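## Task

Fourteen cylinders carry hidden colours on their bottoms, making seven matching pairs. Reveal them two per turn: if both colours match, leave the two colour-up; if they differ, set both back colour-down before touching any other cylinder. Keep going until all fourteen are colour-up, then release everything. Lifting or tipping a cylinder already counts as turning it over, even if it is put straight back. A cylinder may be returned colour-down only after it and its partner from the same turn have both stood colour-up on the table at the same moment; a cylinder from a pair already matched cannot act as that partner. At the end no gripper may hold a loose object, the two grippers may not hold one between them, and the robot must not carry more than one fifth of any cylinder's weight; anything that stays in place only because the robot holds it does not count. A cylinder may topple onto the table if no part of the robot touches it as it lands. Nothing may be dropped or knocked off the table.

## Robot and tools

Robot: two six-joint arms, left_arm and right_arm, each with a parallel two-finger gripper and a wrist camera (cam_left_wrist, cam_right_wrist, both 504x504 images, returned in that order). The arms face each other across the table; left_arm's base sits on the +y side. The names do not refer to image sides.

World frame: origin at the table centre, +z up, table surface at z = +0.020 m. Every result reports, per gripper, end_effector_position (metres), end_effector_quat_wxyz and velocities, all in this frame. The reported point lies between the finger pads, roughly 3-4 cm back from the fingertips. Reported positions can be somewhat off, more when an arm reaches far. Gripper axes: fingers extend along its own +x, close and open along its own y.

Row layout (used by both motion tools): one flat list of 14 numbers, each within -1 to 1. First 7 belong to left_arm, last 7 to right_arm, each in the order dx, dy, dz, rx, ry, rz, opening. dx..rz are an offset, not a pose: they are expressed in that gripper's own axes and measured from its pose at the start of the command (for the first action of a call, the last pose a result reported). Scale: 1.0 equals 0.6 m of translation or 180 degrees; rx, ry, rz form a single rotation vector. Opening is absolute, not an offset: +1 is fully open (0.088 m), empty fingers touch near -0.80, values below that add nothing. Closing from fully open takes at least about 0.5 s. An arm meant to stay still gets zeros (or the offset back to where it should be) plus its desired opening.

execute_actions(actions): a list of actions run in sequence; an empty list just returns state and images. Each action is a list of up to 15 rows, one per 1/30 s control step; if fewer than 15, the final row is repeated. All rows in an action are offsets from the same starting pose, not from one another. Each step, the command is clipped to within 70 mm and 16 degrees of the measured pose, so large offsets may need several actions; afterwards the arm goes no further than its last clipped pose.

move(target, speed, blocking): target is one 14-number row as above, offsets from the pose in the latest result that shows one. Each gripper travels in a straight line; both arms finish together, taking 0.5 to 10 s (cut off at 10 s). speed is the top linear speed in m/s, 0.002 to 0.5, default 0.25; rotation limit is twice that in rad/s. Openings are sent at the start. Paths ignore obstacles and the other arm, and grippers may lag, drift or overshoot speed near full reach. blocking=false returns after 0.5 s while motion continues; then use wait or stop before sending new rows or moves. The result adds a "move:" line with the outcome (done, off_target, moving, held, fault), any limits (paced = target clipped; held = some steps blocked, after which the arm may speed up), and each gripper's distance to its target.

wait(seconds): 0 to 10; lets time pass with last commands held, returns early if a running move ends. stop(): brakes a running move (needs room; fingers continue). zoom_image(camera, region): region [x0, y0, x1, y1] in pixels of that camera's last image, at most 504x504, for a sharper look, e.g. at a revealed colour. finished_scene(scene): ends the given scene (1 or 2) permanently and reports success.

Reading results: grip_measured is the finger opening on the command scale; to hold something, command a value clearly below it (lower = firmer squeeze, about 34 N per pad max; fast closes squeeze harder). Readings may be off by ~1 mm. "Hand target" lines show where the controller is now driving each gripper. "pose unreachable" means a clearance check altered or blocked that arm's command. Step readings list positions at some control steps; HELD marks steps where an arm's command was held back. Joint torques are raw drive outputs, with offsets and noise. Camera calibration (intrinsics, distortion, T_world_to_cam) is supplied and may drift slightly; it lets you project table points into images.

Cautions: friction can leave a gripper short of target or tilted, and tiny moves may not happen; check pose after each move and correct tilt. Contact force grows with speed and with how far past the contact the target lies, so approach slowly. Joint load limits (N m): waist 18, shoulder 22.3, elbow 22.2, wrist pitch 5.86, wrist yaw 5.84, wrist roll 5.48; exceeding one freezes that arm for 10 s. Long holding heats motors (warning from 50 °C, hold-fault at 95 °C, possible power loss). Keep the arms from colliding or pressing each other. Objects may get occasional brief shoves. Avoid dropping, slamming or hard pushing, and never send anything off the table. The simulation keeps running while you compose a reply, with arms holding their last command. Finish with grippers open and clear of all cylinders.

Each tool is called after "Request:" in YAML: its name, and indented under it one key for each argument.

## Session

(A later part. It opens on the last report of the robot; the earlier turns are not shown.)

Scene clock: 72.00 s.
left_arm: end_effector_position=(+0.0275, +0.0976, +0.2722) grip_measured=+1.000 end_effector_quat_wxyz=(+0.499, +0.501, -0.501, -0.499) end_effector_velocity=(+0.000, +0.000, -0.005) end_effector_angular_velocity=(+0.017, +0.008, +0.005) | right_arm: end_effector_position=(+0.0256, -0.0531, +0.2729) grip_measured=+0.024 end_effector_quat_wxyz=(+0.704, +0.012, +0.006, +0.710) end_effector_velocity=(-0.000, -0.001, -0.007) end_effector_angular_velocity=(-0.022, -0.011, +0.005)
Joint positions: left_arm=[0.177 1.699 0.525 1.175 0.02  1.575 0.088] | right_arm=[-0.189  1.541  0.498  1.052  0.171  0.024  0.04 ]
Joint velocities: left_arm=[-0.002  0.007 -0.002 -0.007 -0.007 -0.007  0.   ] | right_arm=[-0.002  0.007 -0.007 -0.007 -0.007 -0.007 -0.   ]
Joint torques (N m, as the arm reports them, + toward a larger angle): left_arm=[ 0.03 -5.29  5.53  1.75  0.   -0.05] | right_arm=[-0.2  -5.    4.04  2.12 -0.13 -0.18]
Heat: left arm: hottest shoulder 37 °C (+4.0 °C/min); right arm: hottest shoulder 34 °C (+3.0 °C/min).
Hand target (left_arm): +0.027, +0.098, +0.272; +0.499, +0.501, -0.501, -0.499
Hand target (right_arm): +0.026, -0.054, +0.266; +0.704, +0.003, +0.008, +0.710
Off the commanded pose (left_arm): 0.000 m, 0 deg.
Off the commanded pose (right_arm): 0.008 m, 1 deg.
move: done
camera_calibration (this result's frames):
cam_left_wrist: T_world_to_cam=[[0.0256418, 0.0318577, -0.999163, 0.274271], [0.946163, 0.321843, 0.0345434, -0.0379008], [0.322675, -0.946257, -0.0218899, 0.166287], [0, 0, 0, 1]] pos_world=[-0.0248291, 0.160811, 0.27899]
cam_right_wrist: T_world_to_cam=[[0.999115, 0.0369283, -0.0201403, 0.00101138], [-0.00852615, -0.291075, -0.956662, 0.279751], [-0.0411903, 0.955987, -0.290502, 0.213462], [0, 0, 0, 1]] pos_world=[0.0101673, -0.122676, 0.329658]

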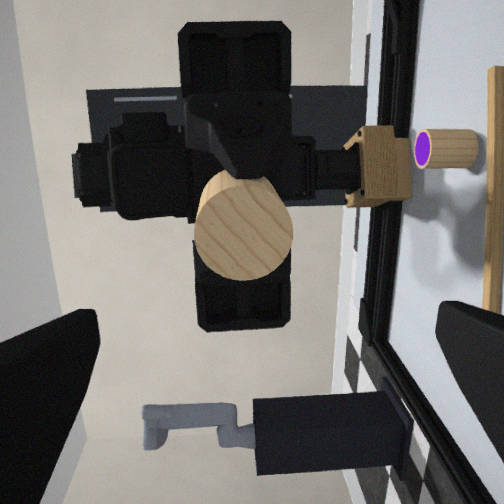

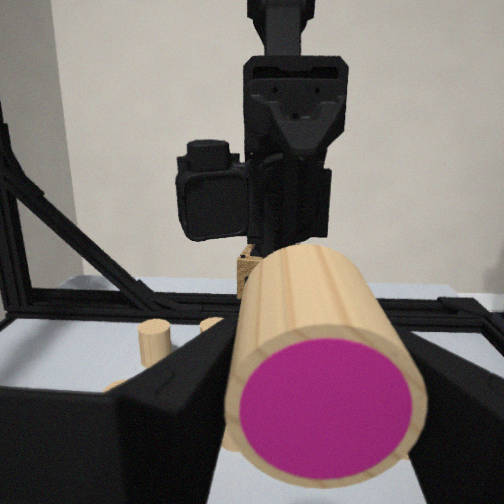

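Request:
move:
  target: [0.183,0.006,0,0,0,0,1,0,0,0,0,0,0,-0.4]
  speed: 0.15

Request:
move:
  target: [0,0,0,0,0,0,-0.4,0,0,0,0,0,0,-0.4]

Request:
move:
  target: [0,0,0,0,0,0,-0.4,0,0,0,0,0,0,1]

Request:
move:
  target: [-0.135,0,0,0,0,0,-0.4,-0.06,0,0,-0.004,0,-0.002,1]

Request:
move:
  target: [-0.075,-0.258,-0.145,0,0,-0.499,-0.4,-0.30,0.005,-0.205,0,0.504,0,0.6]
  speed: 0.4

Scene clock: 76.40 s.
left_arm: end_effector_position=(+0.0289, -0.0096, +0.2764) grip_measured=+1.000 end_effector_quat_wxyz=(+0.499, +0.501, -0.502, -0.499) end_effector_velocity=(-0.005, -0.000, -0.003) end_effector_angular_velocity=(+0.017, +0.008, -0.015) | right_arm: end_effector_position=(+0.0257, -0.0531, +0.2724) grip_measured=+0.025 end_effector_quat_wxyz=(+0.704, +0.012, +0.006, +0.710) end_effector_velocity=(-0.000, -0.000, -0.005) end_effector_angular_velocity=(-0.022, -0.011, +0.005)
Joint positions: left_arm=[0.176 2.004 0.988 1.017 0.02  1.575 0.088] | right_arm=[-0.19   1.542  0.497  1.053  0.171  0.023  0.04 ]
Joint velocities: left_arm=[-0.007 -0.002  0.002 -0.022  0.007 -0.007  0.   ] | right_arm=[-0.002 -0.002 -0.002 -0.022 -0.007 -0.007 -0.   ]
Joint torques (N m, as the arm reports them, + toward a larger angle): left_arm=[-0.22 -6.77  7.    1.58 -0.15 -0.03] | right_arm=[ 0.04 -6.03  5.6   1.76  0.    0.  ]
Heat: left arm: hottest shoulder 37 °C (+4.0 °C/min); right arm: hottest shoulder 34 °C (+2.0 °C/min).
Hand target (left_arm): +0.028, -0.012, +0.275; +0.499, +0.501, -0.501, -0.499
Hand target (right_arm): +0.026, -0.053, +0.273; +0.704, +0.012, +0.006, +0.710
Off the commanded pose (left_arm): 0.003 m, 0 deg.
Off the commanded pose (right_arm): 0.001 m, 0 deg.
move: done
camera_calibration (this result's frames):
cam_left_wrist: T_world_to_cam=[[0.0257049, 0.0310564, -0.999187, 0.281764], [0.946652, 0.320426, 0.0343127, -0.00482698], [0.321231, -0.946764, -0.0211631, 0.0643252], [0, 0, 0, 1]] pos_world=[-0.0233364, 0.0536969, 0.283062]
cam_right_wrist: T_world_to_cam=[[0.999139, 0.0365287, -0.019651, 0.000686673], [-0.00814361, -0.291787, -0.956449, 0.279171], [-0.0406718, 0.955786, -0.291238, 0.213526], [0, 0, 0, 1]] pos_world=[0.0102718, -0.122651, 0.329213]

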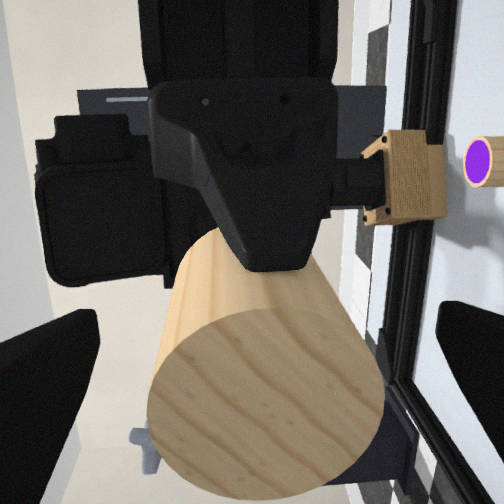

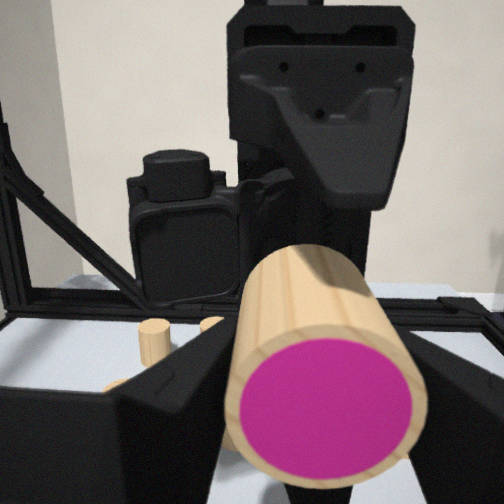

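Scene clock: 76.90 s.
left_arm: end_effector_position=(+0.0289, -0.0096, +0.2773) grip_measured=+0.043 end_effector_quat_wxyz=(+0.500, +0.500, -0.502, -0.498) end_effector_velocity=(-0.000, +0.001, +0.001) end_effector_angular_velocity=(+0.002, +0.022, +0.005) | right_arm: end_effector_position=(+0.0257, -0.0531, +0.2713) grip_measured=+0.025 end_effector_quat_wxyz=(+0.704, +0.010, +0.007, +0.710) end_effector_velocity=(+0.000, -0.001, -0.004) end_effector_angular_velocity=(-0.012, -0.010, +0.005)
Joint positions: left_arm=[0.176 2.004 0.989 1.02  0.02  1.575 0.041] | right_arm=[-0.19   1.542  0.497  1.048  0.171  0.023  0.04 ]
Joint velocities: left_arm=[-0.002 -0.007 -0.002 -0.007 -0.007 -0.022 -0.   ] | right_arm=[-0.002 -0.002 -0.007 -0.007 -0.007 -0.007 -0.   ]
Joint torques (N m, as the arm reports them, + toward a larger angle): left_arm=[-0.08 -7.83  5.92  1.48  0.   -0.03] | right_arm=[ 0.09 -5.93  5.47  2.26  0.   -0.01]
Heat: left arm: hottest shoulder 37 °C (+4.0 °C/min); right arm: hottest shoulder 34 °C (+2.0 °C/min).
Hand target (left_arm): +0.029, -0.010, +0.276; +0.499, +0.500, -0.502, -0.499
Hand target (right_arm): +0.026, -0.053, +0.272; +0.704, +0.012, +0.006, +0.710
Off the commanded pose (left_arm): 0.001 m, 0 deg.
Off the commanded pose (right_arm): 0.001 m, 0 deg.
move: done
camera_calibration (this result's frames):
cam_left_wrist: T_world_to_cam=[[0.0257774, 0.0272452, -0.999296, 0.282657], [0.94665, 0.320554, 0.033159, -0.00451714], [0.321232, -0.946838, -0.0175286, 0.0632741], [0, 0, 0, 1]] pos_world=[-0.0233357, 0.0536573, 0.283717]
cam_right_wrist: T_world_to_cam=[[0.999158, 0.0364274, -0.018894, 0.000453878], [-0.00723618, -0.29681, -0.954909, 0.277362], [-0.0403928, 0.954242, -0.296296, 0.214465], [0, 0, 0, 1]] pos_world=[0.0102164, -0.122345, 0.328409]

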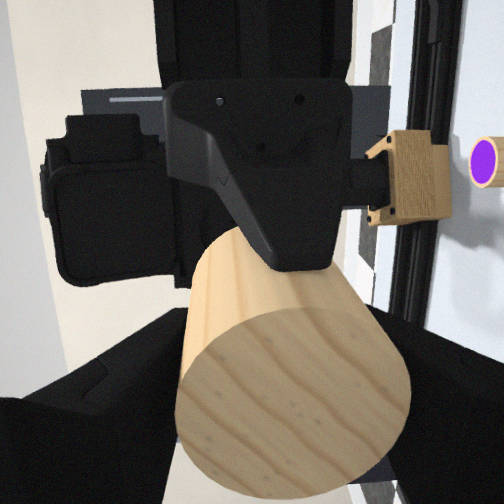

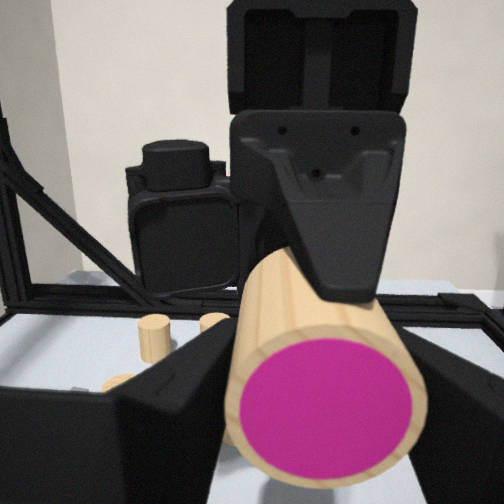

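Scene clock: 77.60 s.
left_arm: end_effector_position=(+0.0289, -0.0097, +0.2765) grip_measured=+0.042 end_effector_quat_wxyz=(+0.499, +0.500, -0.502, -0.499) end_effector_velocity=(-0.003, +0.001, +0.002) end_effector_angular_velocity=(-0.007, -0.007, +0.000) | right_arm: end_effector_position=(+0.0257, -0.0531, +0.2716) grip_measured=+1.000 end_effector_quat_wxyz=(+0.704, +0.010, +0.007, +0.710) end_effector_velocity=(+0.002, -0.000, -0.002) end_effector_angular_velocity=(-0.007, +0.006, +0.000)
Joint positions: left_arm=[0.176 2.004 0.989 1.018 0.02  1.575 0.041] | right_arm=[-0.19   1.542  0.497  1.05   0.171  0.023  0.088]
Joint velocities: left_arm=[-0.007 -0.002 -0.002  0.007 -0.007  0.007 -0.   ] | right_arm=[-0.007 -0.002 -0.002 -0.007 -0.007  0.007  0.   ]
Joint torques (N m, as the arm reports them, + toward a larger angle): left_arm=[-0.03 -7.77  5.98  1.95  0.   -0.03] | right_arm=[ 0.08 -5.9   5.49  1.73  0.    0.  ]
Heat: left arm: hottest shoulder 38 °C (+5.0 °C/min); right arm: hottest shoulder 34 °C (+2.0 °C/min).
Hand target (left_arm): +0.029, -0.010, +0.277; +0.500, +0.500, -0.502, -0.498
Hand target (right_arm): +0.026, -0.053, +0.271; +0.704, +0.010, +0.007, +0.710
Off the commanded pose (left_arm): 0.001 m, 0 deg.
Off the commanded pose (right_arm): 0.000 m, 0 deg.
move: done
camera_calibration (this result's frames):
cam_left_wrist: T_world_to_cam=[[0.0257194, 0.0302942, -0.99921, 0.281889], [0.946652, 0.320452, 0.034082, -0.00473964], [0.321231, -0.94678, -0.0204362, 0.0640399], [0, 0, 0, 1]] pos_world=[-0.0233348, 0.0536109, 0.283137]
cam_right_wrist: T_world_to_cam=[[0.999153, 0.036456, -0.0191104, 0.000520294], [-0.0074953, -0.295375, -0.955352, 0.277879], [-0.040473, 0.954685, -0.294852, 0.214198], [0, 0, 0, 1]] pos_world=[0.0102322, -0.122432, 0.328639]

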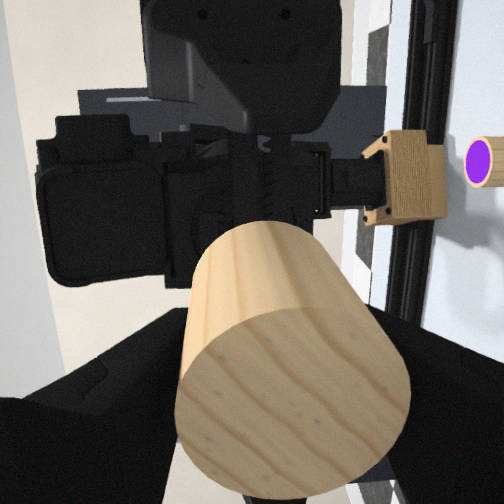

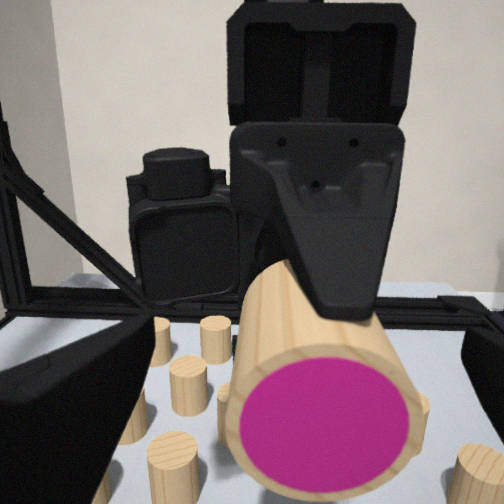

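Scene clock: 78.53 s.
left_arm: end_effector_position=(+0.0279, +0.0694, +0.2711) grip_measured=+0.041 end_effector_quat_wxyz=(+0.496, +0.504, -0.498, -0.502) end_effector_velocity=(-0.000, +0.003, -0.003) end_effector_angular_velocity=(+0.012, -0.007, -0.005) | right_arm: end_effector_position=(+0.0259, -0.0858, +0.2747) grip_measured=+1.000 end_effector_quat_wxyz=(+0.706, +0.012, +0.002, +0.708) end_effector_velocity=(+0.004, -0.001, -0.006) end_effector_angular_velocity=(-0.031, -0.028, -0.015)
Joint positions: left_arm=[0.177 1.781 0.641 1.126 0.02  1.575 0.041] | right_arm=[-0.161  1.401  0.385  1.031  0.206  0.018  0.088]
Joint velocities: left_arm=[ 0.002 -0.007 -0.012 -0.007  0.007  0.007 -0.   ] | right_arm=[-0.007 -0.007 -0.002 -0.037  0.007 -0.022  0.   ]
Joint torques (N m, as the arm reports them, + toward a larger angle): left_arm=[ 0.15 -7.42  4.95  2.13  0.11 -0.03] | right_arm=[ 0.41 -5.64  3.88  1.59  0.1  -0.19]
Heat: left arm: hottest shoulder 38 °C (+5.0 °C/min); right arm: hottest shoulder 34 °C (+2.0 °C/min).
Hand target (left_arm): +0.028, +0.071, +0.277; +0.499, +0.500, -0.502, -0.499
Hand target (right_arm): +0.026, -0.089, +0.272; +0.707, +0.006, +0.002, +0.708
Off the commanded pose (left_arm): 0.006 m, 1 deg.
Off the commanded pose (right_arm): 0.005 m, 1 deg.
move: done
camera_calibration (this result's frames):
cam_left_wrist: T_world_to_cam=[[0.0253849, 0.0451825, -0.998656, 0.27296], [0.946295, 0.320994, 0.0385767, -0.030197], [0.322306, -0.946003, -0.0346076, 0.142847], [0, 0, 0, 1]] pos_world=[-0.0243942, 0.132494, 0.278701]
cam_right_wrist: T_world_to_cam=[[0.999398, 0.0312125, -0.0151139, 0.0000775104], [-0.00551813, -0.28714, -0.957873, 0.272567], [-0.0342374, 0.95738, -0.286795, 0.244208], [0, 0, 0, 1]] pos_world=[0.00978766, -0.155537, 0.331123]

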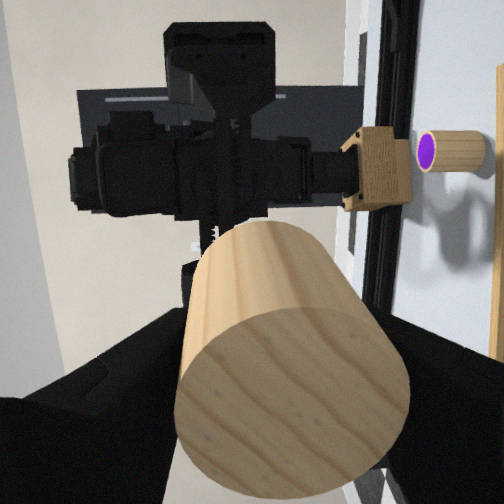

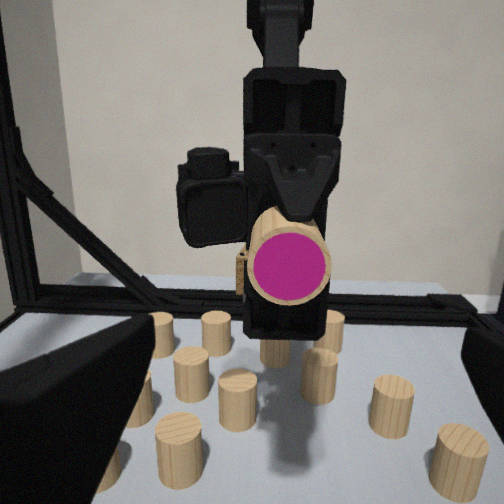

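Scene clock: 81.13 s.
left_arm: end_effector_position=(+0.1135, +0.1175, +0.1176) grip_measured=+0.039 end_effector_quat_wxyz=(+0.002, +0.706, +0.005, -0.709) end_effector_velocity=(-0.003, +0.003, -0.001) end_effector_angular_velocity=(+0.023, -0.002, -0.000) | right_arm: end_effector_position=(+0.0223, -0.2661, +0.1479) grip_measured=+0.600 end_effector_quat_wxyz=(+0.499, -0.497, +0.502, +0.502) end_effector_velocity=(-0.002, -0.004, -0.002) end_effector_angular_velocity=(-0.022, +0.017, +0.020)
Joint positions: left_arm=[ 0.382  2.21   1.609 -0.975  0.003  1.787  0.041] | right_arm=[-0.116  1.319  0.765 -1.013 -0.007  0.254  0.068]
Joint velocities: left_arm=[-0.007  0.007  0.007 -0.022 -0.007 -0.007 -0.   ] | right_arm=[-0.002  0.002 -0.007 -0.007 -0.022 -0.022 -0.   ]
Joint torques (N m, as the arm reports them, + toward a larger angle): left_arm=[ 0.13 -7.75  6.74 -0.07 -0.13  0.13] | right_arm=[-0.2  -3.25  6.84  0.02 -0.12  0.02]
Heat: left arm: hottest shoulder 38 °C (+5.0 °C/min); right arm: hottest shoulder 34 °C (+2.0 °C/min).
Hand target (left_arm): +0.116, +0.116, +0.117; -0.000, +0.708, +0.006, -0.707
Hand target (right_arm): +0.022, -0.264, +0.149; +0.499, -0.495, +0.504, +0.502
Off the commanded pose (left_arm): 0.002 m, 1 deg.
Off the commanded pose (right_arm): 0.003 m, 1 deg.
move: done
camera_calibration (this result's frames):
cam_left_wrist: T_world_to_cam=[[0.012497, 0.99923, 0.0371858, -0.117125], [0.948132, -0.0236548, 0.316997, -0.113196], [0.317632, 0.0312956, -0.947697, 0.148568], [0, 0, 0, 1]] pos_world=[0.0615985, 0.109708, 0.181036]
cam_right_wrist: T_world_to_cam=[[0.999296, 0.00405609, -0.037307, 0.00337648], [0.0150081, -0.954372, 0.298241, -0.264462], [-0.0343951, -0.298591, -0.953761, 0.14473], [0, 0, 0, 1]] pos_world=[0.00557298, -0.209194, 0.217038]

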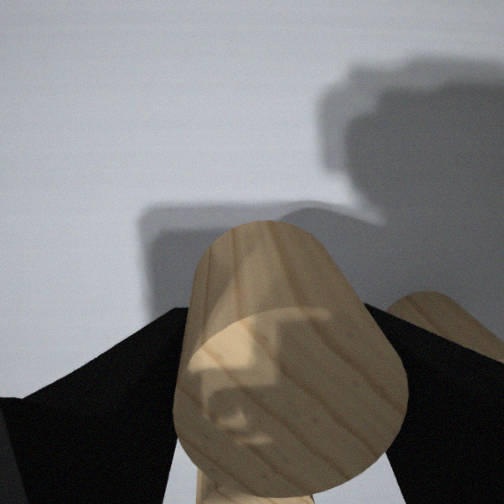

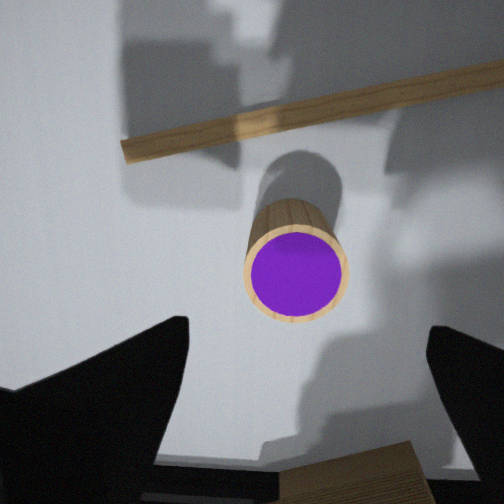

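Request:
execute_actions:
  actions: []

Scene clock: 89.57 s.
left_arm: end_effector_position=(+0.1134, +0.1178, +0.1171) grip_measured=+0.036 end_effector_quat_wxyz=(+0.001, +0.705, +0.006, -0.709) end_effector_velocity=(-0.002, -0.001, +0.000) end_effector_angular_velocity=(-0.006, -0.009, -0.015) | right_arm: end_effector_position=(+0.0223, -0.2661, +0.1479) grip_measured=+0.600 end_effector_quat_wxyz=(+0.499, -0.497, +0.502, +0.502) end_effector_velocity=(+0.002, -0.002, -0.000) end_effector_angular_velocity=(-0.005, -0.009, +0.020)
Joint positions: left_arm=[ 0.382  2.212  1.61  -0.977  0.003  1.787  0.041] | right_arm=[-0.116  1.319  0.765 -1.013 -0.008  0.254  0.068]
Joint velocities: left_arm=[-0.007 -0.002 -0.002  0.007 -0.007  0.007 -0.   ] | right_arm=[-0.002 -0.002 -0.002 -0.007  0.007 -0.022 -0.   ]
Joint torques (N m, as the arm reports them, + toward a larger angle): left_arm=[ 0.03 -7.97  6.81 -0.07 -0.14  0.09] | right_arm=[-0.19 -3.21  6.75 -0.03 -0.11  0.02]
Heat: left arm: hottest shoulder 39 °C (+4.0 °C/min); right arm: hottest shoulder 33 °C (+1.0 °C/min).
Hand target (left_arm): +0.116, +0.116, +0.117; -0.000, +0.708, +0.006, -0.707
Hand target (right_arm): +0.022, -0.264, +0.149; +0.499, -0.495, +0.504, +0.502
Off the commanded pose (left_arm): 0.002 m, 1 deg.
Off the commanded pose (right_arm): 0.003 m, 1 deg.
camera_calibration (this result's frames):
cam_left_wrist: T_world_to_cam=[[0.0125199, 0.99913, 0.039779, -0.117671], [0.948321, -0.024479, 0.316368, -0.112801], [0.317066, 0.0337623, -0.947802, 0.147829], [0, 0, 0, 1]] pos_world=[0.0615735, 0.109817, 0.18048]
cam_right_wrist: T_world_to_cam=[[0.999287, 0.00365897, -0.0375827, 0.0032999], [0.0147273, -0.954239, 0.298681, -0.264476], [-0.03477, -0.299021, -0.953613, 0.144632], [0, 0, 0, 1]] pos_world=[0.00562632, -0.209137, 0.217041]

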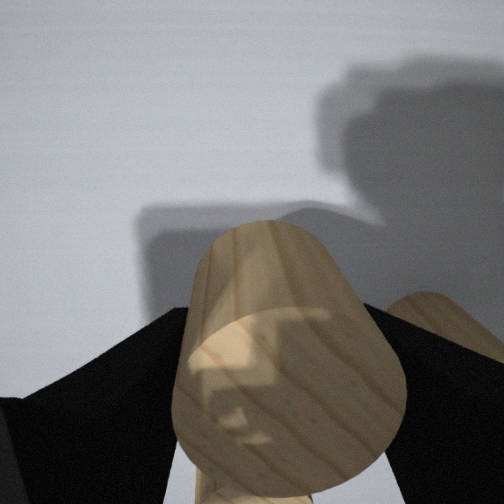

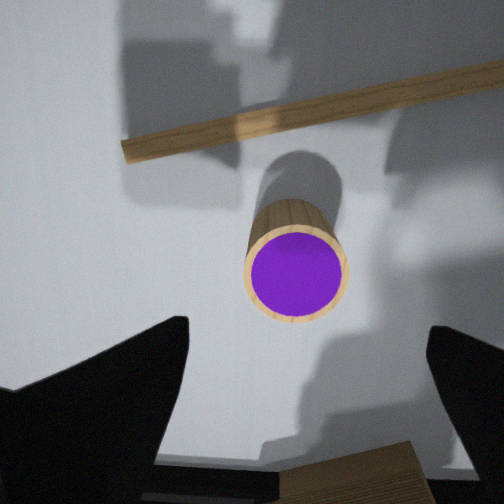

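Request:
move:
  target: [0.08,0,0,0,0,0,-0.4, 0.13,0,-0.003,0,0,0,0.6]
  speed: 0.08

Request:
move:
  target: [0,0,0,0,0,0,0.4, 0,0,0,0,0,0,-0.4]

Request:
move:
  target: [-0.15,0,0,0,0,0,0.4, -0.15,0,0,0,0,0,-0.4]

Scene clock: 93.30 s.
left_arm: end_effector_position=(+0.1138, +0.1160, +0.0757) grip_measured=+0.034 end_effector_quat_wxyz=(+0.005, +0.706, +0.002, -0.708) end_effector_velocity=(+0.001, +0.004, -0.001) end_effector_angular_velocity=(+0.014, -0.004, +0.010) | right_arm: end_effector_position=(+0.0210, -0.2632, +0.0743) grip_measured=+0.600 end_effector_quat_wxyz=(+0.501, -0.492, +0.498, +0.509) end_effector_velocity=(+0.001, -0.005, -0.002) end_effector_angular_velocity=(-0.018, +0.003, +0.005)
Joint positions: left_arm=[ 0.382  2.276  1.54  -0.83   0.003  1.787  0.041] | right_arm=[-0.113  1.485  0.563 -0.627 -0.008  0.254  0.068]
Joint velocities: left_arm=[ 0.002 -0.002 -0.007 -0.007 -0.007 -0.007 -0.   ] | right_arm=[-0.002  0.002 -0.007 -0.007 -0.007 -0.007  0.   ]
Joint torques (N m, as the arm reports them, + toward a larger angle): left_arm=[-0.06 -7.48  4.57  0.7   0.07  0.04] | right_arm=[ 0.32 -3.43  3.07  0.36  0.    0.14]
Heat: left arm: hottest shoulder 39 °C (+3.0 °C/min); right arm: hottest shoulder 33 °C (+1.0 °C/min).
Hand target (left_arm): +0.113, +0.119, +0.069; +0.001, +0.705, +0.006, -0.709
Hand target (right_arm): +0.022, -0.268, +0.070; +0.499, -0.497, +0.502, +0.502
Off the commanded pose (left_arm): 0.007 m, 1 deg.
Off the commanded pose (right_arm): 0.006 m, 1 deg.
move: done
camera_calibration (this result's frames):
cam_left_wrist: T_world_to_cam=[[0.0124276, 0.999533, 0.0279224, -0.113418], [0.947454, -0.0206977, 0.319223, -0.100705], [0.319652, 0.022488, -0.947268, 0.109558], [0, 0, 0, 1]] pos_world=[0.0618027, 0.108817, 0.139095]
cam_right_wrist: T_world_to_cam=[[0.999083, 0.00742983, -0.0421736, 0.00323467], [0.0190089, -0.959435, 0.281289, -0.239866], [-0.0383729, -0.281833, -0.958696, 0.0802567], [0, 0, 0, 1]] pos_world=[0.00440755, -0.207541, 0.14455]

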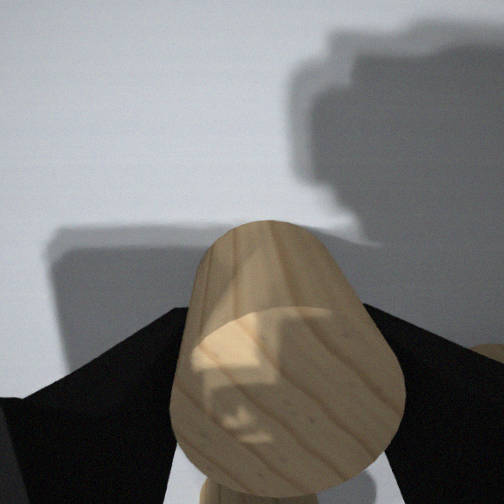

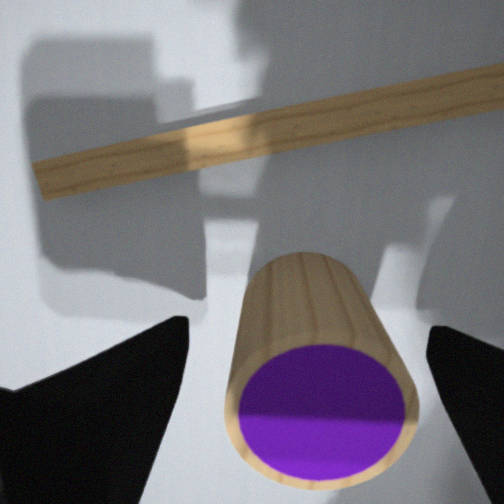

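Scene clock: 93.97 s.
left_arm: end_effector_position=(+0.1139, +0.1159, +0.0757) grip_measured=+0.398 end_effector_quat_wxyz=(+0.005, +0.706, +0.002, -0.708) end_effector_velocity=(-0.001, +0.003, -0.002) end_effector_angular_velocity=(+0.014, -0.004, +0.005) | right_arm: end_effector_position=(+0.0208, -0.2633, +0.0742) grip_measured=+0.025 end_effector_quat_wxyz=(+0.501, -0.492, +0.498, +0.509) end_effector_velocity=(-0.000, -0.002, -0.000) end_effector_angular_velocity=(-0.009, +0.005, +0.005)
Joint positions: left_arm=[ 0.382  2.276  1.54  -0.83   0.003  1.787  0.059] | right_arm=[-0.113  1.485  0.563 -0.627 -0.009  0.254  0.04 ]
Joint velocities: left_arm=[-0.002  0.002 -0.002 -0.007 -0.007 -0.007  0.001] | right_arm=[-0.002 -0.002 -0.002 -0.007 -0.007 -0.007 -0.   ]
Joint torques (N m, as the arm reports them, + toward a larger angle): left_arm=[-0.04 -8.79  5.26  0.16  0.04  0.01] | right_arm=[ 0.07 -4.41  4.49  0.17  0.05  0.  ]
Heat: left arm: hottest shoulder 39 °C (+3.0 °C/min); right arm: hottest shoulder 33 °C (+1.0 °C/min).
Hand target (left_arm): +0.114, +0.116, +0.076; +0.005, +0.706, +0.002, -0.708
Hand target (right_arm): +0.021, -0.263, +0.074; +0.501, -0.492, +0.498, +0.509
Off the commanded pose (left_arm): 0.000 m, 0 deg.
Off the commanded pose (right_arm): 0.000 m, 0 deg.
move: done
camera_calibration (this result's frames):
cam_left_wrist: T_world_to_cam=[[0.0124252, 0.999543, 0.0275518, -0.11331], [0.947426, -0.020579, 0.319311, -0.100742], [0.319732, 0.0221358, -0.947249, 0.109584], [0, 0, 0, 1]] pos_world=[0.0618159, 0.10876, 0.139094]
cam_right_wrist: T_world_to_cam=[[0.999023, 0.00743134, -0.0435576, 0.00354794], [0.0194299, -0.959222, 0.281986, -0.239944], [-0.0396858, -0.282557, -0.958429, 0.0799739], [0, 0, 0, 1]] pos_world=[0.00429144, -0.207588, 0.144465]

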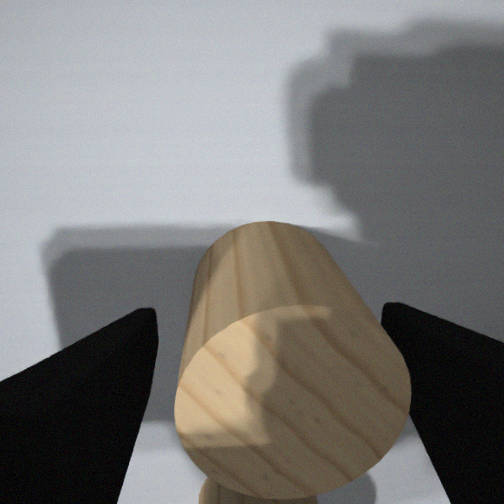

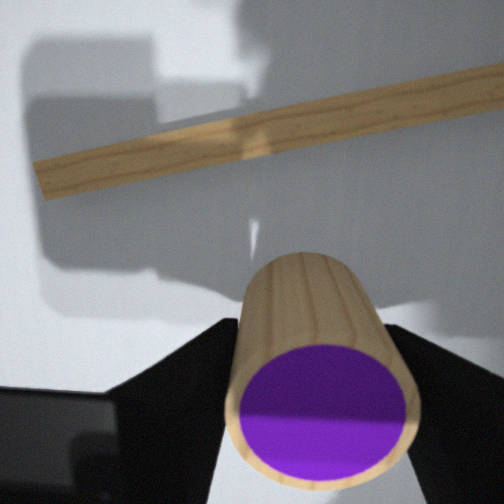

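Scene clock: 94.90 s.
left_arm: end_effector_position=(+0.1134, +0.1181, +0.1605) grip_measured=+0.400 end_effector_quat_wxyz=(+0.000, +0.705, +0.006, -0.709) end_effector_velocity=(+0.001, +0.005, -0.000) end_effector_angular_velocity=(+0.026, -0.017, +0.005) | right_arm: end_effector_position=(+0.0223, -0.2678, +0.1594) grip_measured=+0.025 end_effector_quat_wxyz=(+0.498, -0.497, +0.502, +0.503) end_effector_velocity=(-0.001, +0.001, +0.003) end_effector_angular_velocity=(+0.005, +0.009, +0.005)
Joint positions: left_arm=[ 0.382  2.162  1.708 -1.125  0.003  1.787  0.059] | right_arm=[-0.115  1.297  0.797 -1.066 -0.009  0.254  0.04 ]
Joint velocities: left_arm=[-0.002  0.002  0.002 -0.022 -0.022 -0.007 -0.   ] | right_arm=[-0.002 -0.007  0.007 -0.007 -0.007 -0.007 -0.   ]
Joint torques (N m, as the arm reports them, + toward a larger angle): left_arm=[-0.01 -9.2   6.8  -0.07  0.05 -0.02] | right_arm=[-0.17 -4.76  7.04 -0.06 -0.02 -0.14]
Heat: left arm: hottest shoulder 40 °C (+4.1 °C/min); right arm: hottest shoulder 33 °C (+1.0 °C/min).
Hand target (left_arm): +0.114, +0.116, +0.166; +0.005, +0.706, +0.002, -0.708
Hand target (right_arm): +0.022, -0.265, +0.164; +0.501, -0.492, +0.498, +0.509
Off the commanded pose (left_arm): 0.006 m, 1 deg.
Off the commanded pose (right_arm): 0.006 m, 1 deg.
move: done
camera_calibration (this result's frames):
cam_left_wrist: T_world_to_cam=[[0.0125233, 0.999115, 0.0401494, -0.11978], [0.948348, -0.0245966, 0.316278, -0.126443], [0.316986, 0.0341148, -0.947817, 0.188991], [0, 0, 0, 1]] pos_world=[0.0615049, 0.110116, 0.223929]
cam_right_wrist: T_world_to_cam=[[0.999218, 0.00482248, -0.0392482, 0.00434375], [0.0163233, -0.954328, 0.298314, -0.269533], [-0.036017, -0.298722, -0.95366, 0.155202], [0, 0, 0, 1]] pos_world=[0.00564924, -0.210881, 0.228586]

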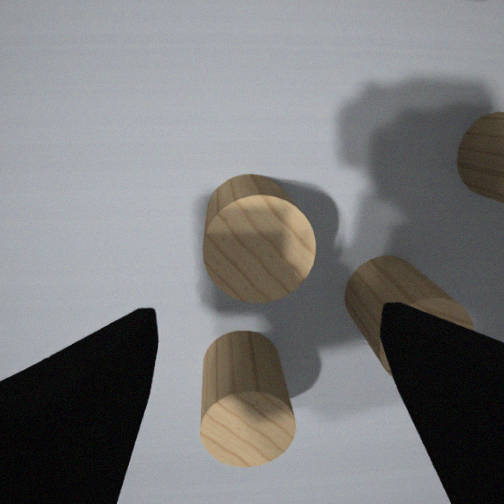

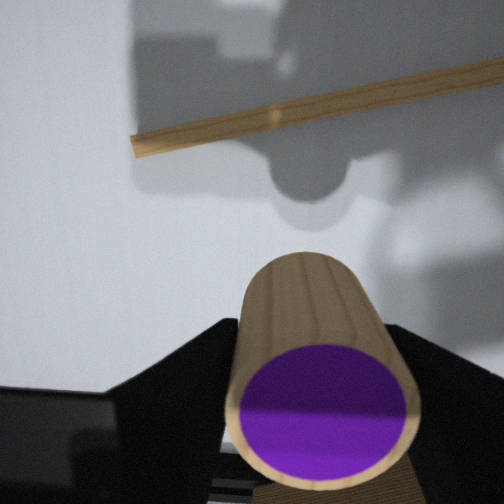

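Request:
move:
  target: [-0.186,0.03,0.142,0,0,0.503,1, -0.174,-0.008,0.358,0,-0.497,0,-0.4]
  speed: 0.4

Scene clock: 99.90 s.
left_arm: end_effector_position=(+0.0283, +0.0987, +0.2771) grip_measured=+1.000 end_effector_quat_wxyz=(+0.501, +0.498, -0.503, -0.498) end_effector_velocity=(+0.000, +0.000, -0.002) end_effector_angular_velocity=(+0.002, +0.007, +0.005) | right_arm: end_effector_position=(+0.0259, -0.0535, +0.2694) grip_measured=+0.024 end_effector_quat_wxyz=(+0.705, +0.010, +0.009, +0.709) end_effector_velocity=(-0.000, +0.001, -0.004) end_effector_angular_velocity=(-0.007, -0.009, +0.005)
Joint positions: left_arm=[0.182 1.682 0.525 1.166 0.028 1.572 0.088] | right_arm=[-0.19   1.547  0.493  1.057  0.172  0.026  0.04 ]
Joint velocities: left_arm=[-0.002  0.007 -0.002  0.007 -0.007 -0.007  0.   ] | right_arm=[-0.002  0.012 -0.002  0.007 -0.007 -0.007 -0.   ]
Joint torques (N m, as the arm reports them, + toward a larger angle): left_arm=[-0.25 -4.58  4.76  2.   -0.23 -0.14] | right_arm=[-0.18 -5.    4.72  2.12 -0.14 -0.17]
Heat: left arm: hottest shoulder 40 °C (+4.0 °C/min); right arm: hottest shoulder 33 °C (+0.0 °C/min).
Hand target (left_arm): +0.028, +0.099, +0.273; +0.501, +0.500, -0.499, -0.500
Hand target (right_arm): +0.027, -0.054, +0.264; +0.705, +0.004, +0.009, +0.710
Off the commanded pose (left_arm): 0.005 m, 1 deg.
Off the commanded pose (right_arm): 0.006 m, 1 deg.
move: done
camera_calibration (this result's frames):
cam_left_wrist: T_world_to_cam=[[0.0232787, 0.0237824, -0.999446, 0.279976], [0.947223, 0.3192, 0.0296579, -0.0376371], [0.319728, -0.947389, -0.0150966, 0.165427], [0, 0, 0, 1]] pos_world=[-0.0237585, 0.162079, 0.283434]
cam_right_wrist: T_world_to_cam=[[0.999127, 0.0356516, -0.0217837, 0.000980361], [-0.0101818, -0.297899, -0.954543, 0.275368], [-0.0405203, 0.953931, -0.297276, 0.214572], [0, 0, 0, 1]] pos_world=[0.0105188, -0.122691, 0.326659]

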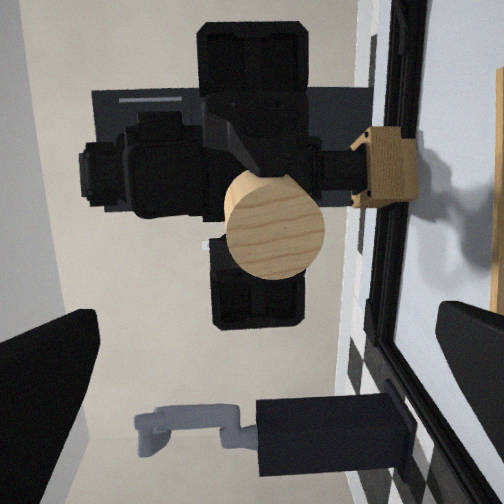

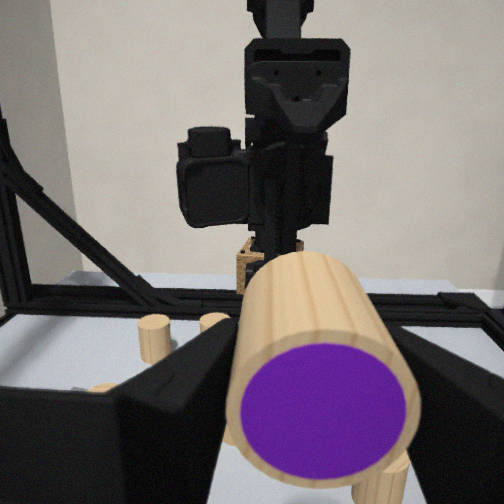

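Request:
move:
  target: [0.185,-0.004,0,0,0,0,1, 0,0,0,0,0,0,-0.4]
  speed: 0.15

Request:
move:
  target: [0,0,0,0,0,0,-0.4, 0,0,0,0,0,0,-0.4]

Request:
move:
  target: [0,0,0,0,0,0,-0.4, 0,0,0,0,0,0,1]

Request:
move:
  target: [-0.135,0,0,0,0,0,-0.4, -0.095,0,0,0,0,0,1]

Request:
move:
  target: [-0.087,-0.257,0,0,0,-0.5,-0.4, 0,0,0,0,0,0,1]
  speed: 0.4

Scene clock: 107.23 s.
left_arm: end_effector_position=(+0.0291, -0.0098, +0.2763) grip_measured=+1.000 end_effector_quat_wxyz=(+0.501, +0.497, -0.504, -0.499) end_effector_velocity=(-0.000, -0.002, -0.003) end_effector_angular_velocity=(+0.017, +0.008, +0.005) | right_arm: end_effector_position=(+0.0260, -0.0534, +0.2690) grip_measured=+0.025 end_effector_quat_wxyz=(+0.705, +0.010, +0.009, +0.709) end_effector_velocity=(-0.002, -0.001, -0.002) end_effector_angular_velocity=(-0.007, +0.006, +0.010)
Joint positions: left_arm=[0.179 2.01  0.987 1.032 0.027 1.572 0.088] | right_arm=[-0.19   1.548  0.493  1.058  0.172  0.026  0.04 ]
Joint velocities: left_arm=[-0.002  0.002  0.007 -0.022 -0.007 -0.007  0.   ] | right_arm=[ 0.002 -0.002 -0.002 -0.007 -0.007  0.007  0.   ]
Joint torques (N m, as the arm reports them, + toward a larger angle): left_arm=[-0.32 -6.79  6.99  1.58 -0.22 -0.05] | right_arm=[ 0.09 -6.01  5.52  1.77  0.01  0.01]
Heat: left arm: hottest shoulder 39 °C (+2.0 °C/min); right arm: hottest shoulder 33 °C (+0.0 °C/min).
Hand target (left_arm): +0.029, -0.012, +0.275; +0.501, +0.498, -0.503, -0.498
Hand target (right_arm): +0.026, -0.053, +0.269; +0.705, +0.010, +0.009, +0.709
Off the commanded pose (left_arm): 0.003 m, 0 deg.
Off the commanded pose (right_arm): 0.000 m, 0 deg.
move: done
camera_calibration (this result's frames):
cam_left_wrist: T_world_to_cam=[[0.0233818, 0.0225587, -0.999472, 0.281744], [0.948313, 0.31598, 0.0293168, -0.00372396], [0.316474, -0.948498, -0.0140045, 0.0621814], [0, 0, 0, 1]] pos_world=[-0.022735, 0.0537998, 0.282575]
cam_right_wrist: T_world_to_cam=[[0.999137, 0.0356426, -0.0213472, 0.000776212], [-0.00975239, -0.298255, -0.954437, 0.27503], [-0.0403855, 0.953821, -0.297649, 0.214434], [0, 0, 0, 1]] pos_world=[0.0105667, -0.122531, 0.326341]

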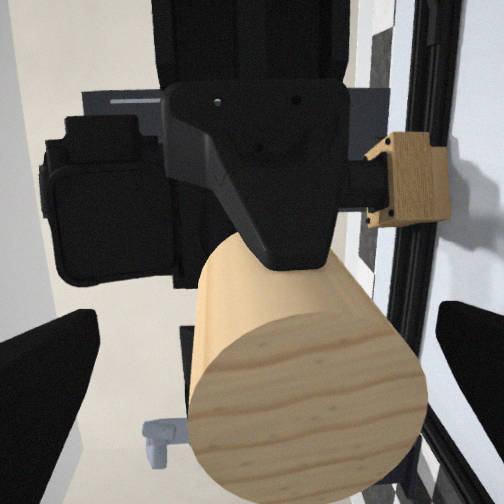

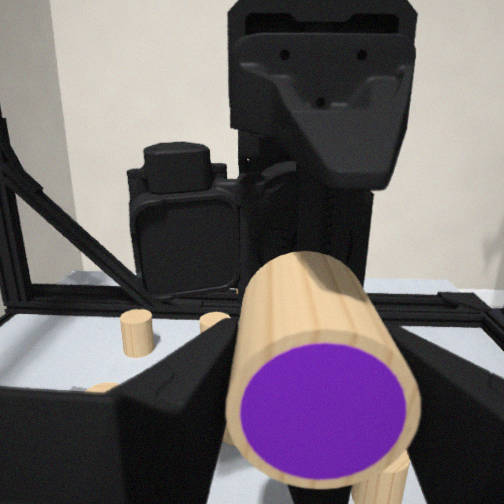

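Scene clock: 107.73 s.
left_arm: end_effector_position=(+0.0291, -0.0098, +0.2761) grip_measured=+0.046 end_effector_quat_wxyz=(+0.500, +0.497, -0.504, -0.499) end_effector_velocity=(+0.005, +0.001, -0.001) end_effector_angular_velocity=(+0.007, +0.022, +0.024) | right_arm: end_effector_position=(+0.0260, -0.0534, +0.2692) grip_measured=+0.025 end_effector_quat_wxyz=(+0.705, +0.010, +0.008, +0.709) end_effector_velocity=(-0.002, -0.001, -0.002) end_effector_angular_velocity=(-0.007, -0.023, +0.010)
Joint positions: left_arm=[0.179 2.01  0.987 1.032 0.027 1.572 0.041] | right_arm=[-0.19   1.548  0.493  1.058  0.172  0.026  0.04 ]
Joint velocities: left_arm=[ 0.002 -0.002 -0.002 -0.007 -0.022 -0.022  0.   ] | right_arm=[ 0.002 -0.002 -0.002 -0.007 -0.007 -0.022 -0.   ]
Joint torques (N m, as the arm reports them, + toward a larger angle): left_arm=[ 0.03 -7.81  5.87  1.79  0.02 -0.04] | right_arm=[ 0.14 -5.9   5.47  1.78  0.   -0.01]
Heat: left arm: hottest shoulder 39 °C (+2.0 °C/min); right arm: hottest shoulder 33 °C (+0.0 °C/min).
Hand target (left_arm): +0.029, -0.010, +0.276; +0.501, +0.496, -0.504, -0.499
Hand target (right_arm): +0.026, -0.053, +0.269; +0.705, +0.010, +0.009, +0.709
Off the commanded pose (left_arm): 0.000 m, 0 deg.
Off the commanded pose (right_arm): 0.000 m, 0 deg.
move: done
camera_calibration (this result's frames):
cam_left_wrist: T_world_to_cam=[[0.0233653, 0.0233211, -0.999455, 0.281581], [0.948313, 0.315957, 0.0295422, -0.00378107], [0.316474, -0.948487, -0.0147332, 0.0623789], [0, 0, 0, 1]] pos_world=[-0.0227349, 0.0537935, 0.282458]
cam_right_wrist: T_world_to_cam=[[0.999134, 0.0356587, -0.0214557, 0.000809802], [-0.00988159, -0.297538, -0.954659, 0.275288], [-0.0404257, 0.954044, -0.296928, 0.214303], [0, 0, 0, 1]] pos_world=[0.0105745, -0.122574, 0.326456]

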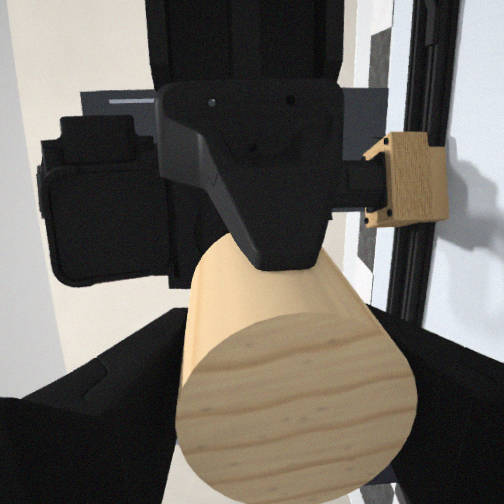

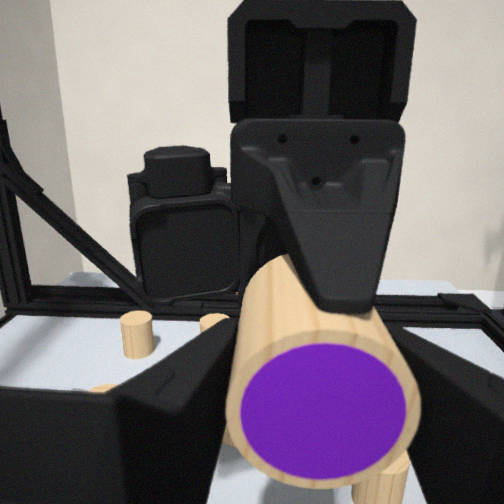

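Scene clock: 108.43 s.
left_arm: end_effector_position=(+0.0291, -0.0098, +0.2761) grip_measured=+0.045 end_effector_quat_wxyz=(+0.500, +0.497, -0.504, -0.499) end_effector_velocity=(-0.000, -0.000, +0.003) end_effector_angular_velocity=(-0.002, +0.022, +0.005) | right_arm: end_effector_position=(+0.0260, -0.0534, +0.2692) grip_measured=+1.000 end_effector_quat_wxyz=(+0.705, +0.010, +0.008, +0.709) end_effector_velocity=(-0.002, -0.001, -0.002) end_effector_angular_velocity=(-0.007, -0.009, +0.010)
Joint positions: left_arm=[0.179 2.01  0.987 1.032 0.027 1.572 0.041] | right_arm=[-0.19   1.548  0.493  1.058  0.172  0.026  0.088]
Joint velocities: left_arm=[-0.002 -0.007  0.002 -0.007 -0.007 -0.022 -0.   ] | right_arm=[ 0.002 -0.002 -0.002 -0.007 -0.007 -0.007  0.   ]
Joint torques (N m, as the arm reports them, + toward a larger angle): left_arm=[-0.02 -7.9   5.97  1.74  0.02 -0.02] | right_arm=[ 0.05 -5.88  5.43  1.84  0.01 -0.01]
Heat: left arm: hottest shoulder 39 °C (+2.0 °C/min); right arm: hottest shoulder 33 °C (+0.0 °C/min).
Hand target (left_arm): +0.029, -0.010, +0.276; +0.500, +0.497, -0.504, -0.499
Hand target (right_arm): +0.026, -0.053, +0.269; +0.705, +0.010, +0.008, +0.709
Off the commanded pose (left_arm): 0.000 m, 0 deg.
Off the commanded pose (right_arm): 0.000 m, 0 deg.
move: done
camera_calibration (this result's frames):
cam_left_wrist: T_world_to_cam=[[0.0233653, 0.0233211, -0.999455, 0.281581], [0.948313, 0.315957, 0.0295422, -0.00378107], [0.316474, -0.948487, -0.0147332, 0.0623789], [0, 0, 0, 1]] pos_world=[-0.0227349, 0.0537935, 0.282458]
cam_right_wrist: T_world_to_cam=[[0.999134, 0.0356587, -0.0214557, 0.000809802], [-0.00988159, -0.297538, -0.954659, 0.275288], [-0.0404257, 0.954044, -0.296928, 0.214303], [0, 0, 0, 1]] pos_world=[0.0105745, -0.122574, 0.326456]

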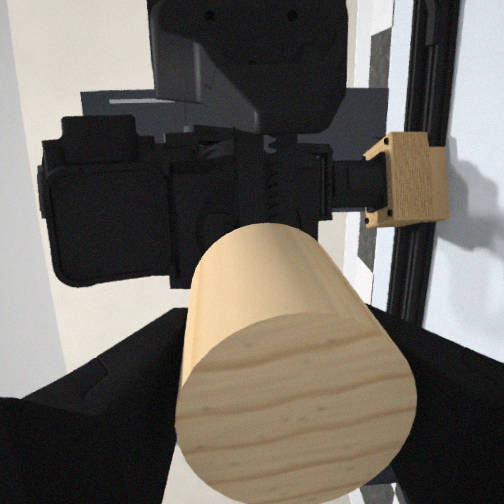

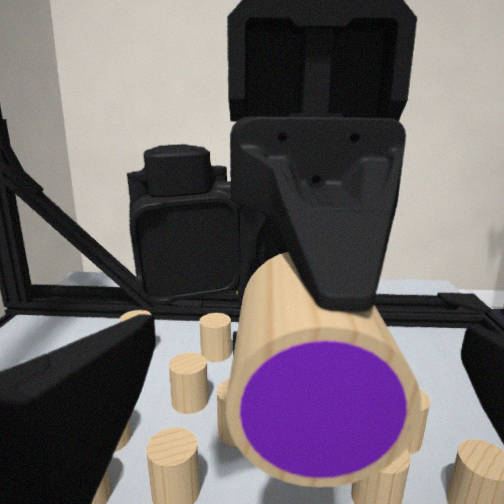

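Scene clock: 109.37 s.
left_arm: end_effector_position=(+0.0290, +0.0693, +0.2701) grip_measured=+0.044 end_effector_quat_wxyz=(+0.498, +0.501, -0.499, -0.502) end_effector_velocity=(-0.000, +0.002, +0.003) end_effector_angular_velocity=(-0.002, +0.007, +0.005) | right_arm: end_effector_position=(+0.0263, -0.1072, +0.2727) grip_measured=+1.000 end_effector_quat_wxyz=(+0.705, +0.014, +0.006, +0.710) end_effector_velocity=(+0.002, -0.002, -0.000) end_effector_angular_velocity=(-0.002, -0.008, -0.010)
Joint positions: left_arm=[0.182 1.79  0.639 1.145 0.027 1.572 0.041] | right_arm=[-0.145  1.304  0.309  1.007  0.217  0.026  0.088]
Joint velocities: left_arm=[-0.002 -0.017 -0.007 -0.007 -0.007 -0.007 -0.   ] | right_arm=[-0.002 -0.012 -0.007 -0.007  0.007 -0.007  0.   ]
Joint torques (N m, as the arm reports them, + toward a larger angle): left_arm=[ 0.18 -7.34  4.95  2.12  0.2  -0.04] | right_arm=[ 0.23 -5.14  4.03  1.66  0.15  0.01]
Heat: left arm: hottest shoulder 40 °C (+2.0 °C/min); right arm: hottest shoulder 33 °C (+0.0 °C/min).
Hand target (left_arm): +0.029, +0.071, +0.276; +0.500, +0.497, -0.504, -0.499
Hand target (right_arm): +0.026, -0.110, +0.269; +0.705, +0.010, +0.009, +0.709
Off the commanded pose (left_arm): 0.006 m, 1 deg.
Off the commanded pose (right_arm): 0.005 m, 1 deg.
move: done
camera_calibration (this result's frames):
cam_left_wrist: T_world_to_cam=[[0.0229115, 0.0382628, -0.999005, 0.272622], [0.947235, 0.318739, 0.0339322, -0.0297684], [0.31972, -0.94707, -0.0289411, 0.140971], [0, 0, 0, 1]] pos_world=[-0.0231198, 0.132566, 0.277441]
cam_right_wrist: T_world_to_cam=[[0.999071, 0.0362398, -0.0232986, 0.00304296], [-0.0118389, -0.289034, -0.957246, 0.264272], [-0.0414245, 0.956633, -0.288336, 0.264626], [0, 0, 0, 1]] pos_world=[0.0110506, -0.176877, 0.329345]

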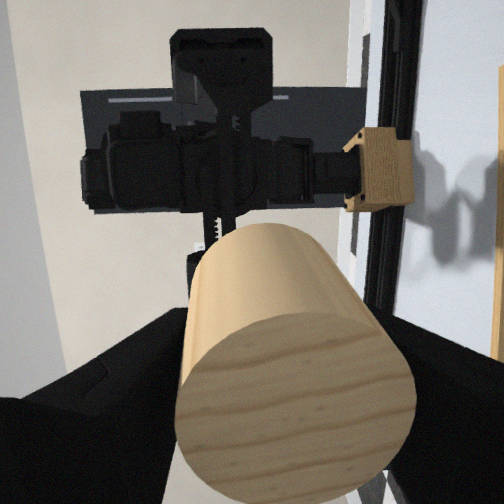

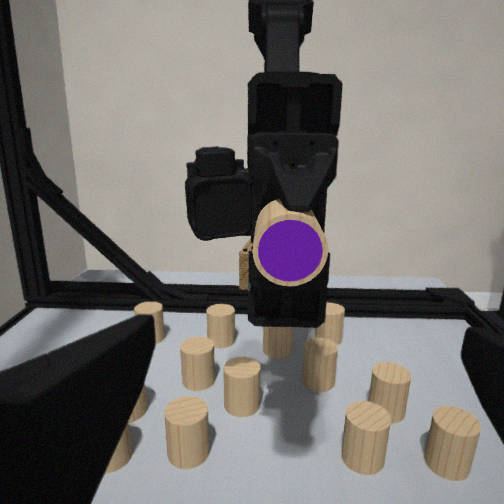

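Scene clock: 111.90 s.
left_arm: end_effector_position=(+0.0293, +0.1236, +0.1164) grip_measured=+0.041 end_effector_quat_wxyz=(+0.002, +0.704, +0.005, -0.710) end_effector_velocity=(+0.002, +0.002, +0.000) end_effector_angular_velocity=(+0.018, -0.022, +0.005) | right_arm: end_effector_position=(+0.0263, -0.1072, +0.2727) grip_measured=+1.000 end_effector_quat_wxyz=(+0.705, +0.014, +0.006, +0.710) end_effector_velocity=(-0.000, -0.000, -0.000) end_effector_angular_velocity=(+0.002, +0.008, +0.005)
Joint positions: left_arm=[ 0.179  2.151  1.507 -0.93   0.01   1.584  0.041] | right_arm=[-0.145  1.304  0.309  1.007  0.217  0.026  0.088]
Joint velocities: left_arm=[-0.002  0.007  0.012 -0.022 -0.022 -0.007 -0.   ] | right_arm=[-0.002  0.002 -0.002  0.007 -0.007  0.007  0.   ]
Joint torques (N m, as the arm reports them, + toward a larger angle): left_arm=[-0.23 -7.52  6.47 -0.01 -0.15  0.07] | right_arm=[ 0.02 -4.21  5.72  1.83  0.    0.  ]
Heat: left arm: hottest shoulder 40 °C (+2.0 °C/min); right arm: hottest shoulder 33 °C (+0.0 °C/min).
Hand target (left_arm): +0.029, +0.122, +0.116; -0.000, +0.706, +0.004, -0.708
Hand target (right_arm): +0.026, -0.107, +0.273; +0.705, +0.014, +0.006, +0.710
Off the commanded pose (left_arm): 0.001 m, 1 deg.
Off the commanded pose (right_arm): 0.000 m, 0 deg.
move: done
camera_calibration (this result's frames):
cam_left_wrist: T_world_to_cam=[[0.0122855, 0.999296, 0.03544, -0.121949], [0.949823, -0.0227409, 0.31196, -0.0323606], [0.312546, 0.0298292, -0.949434, 0.174503], [0, 0, 0, 1]] pos_world=[-0.0223053, 0.115922, 0.180097]
cam_right_wrist: T_world_to_cam=[[0.999071, 0.0362398, -0.0232986, 0.00304296], [-0.0118389, -0.289034, -0.957246, 0.264272], [-0.0414245, 0.956633, -0.288336, 0.264626], [0, 0, 0, 1]] pos_world=[0.0110506, -0.176877, 0.329345]

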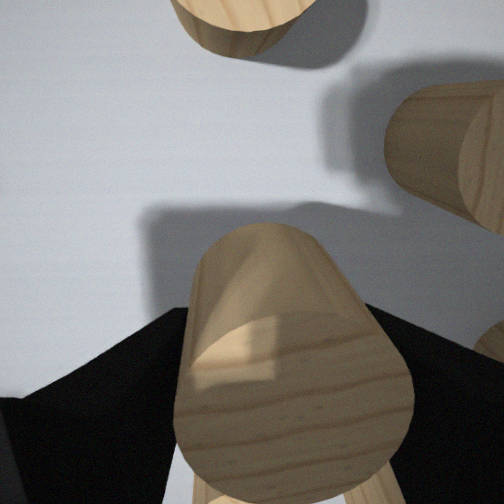

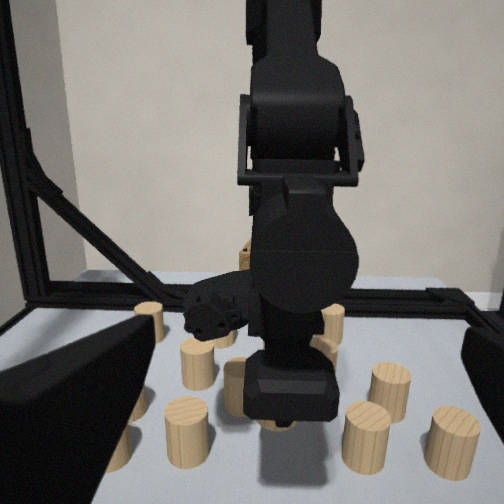

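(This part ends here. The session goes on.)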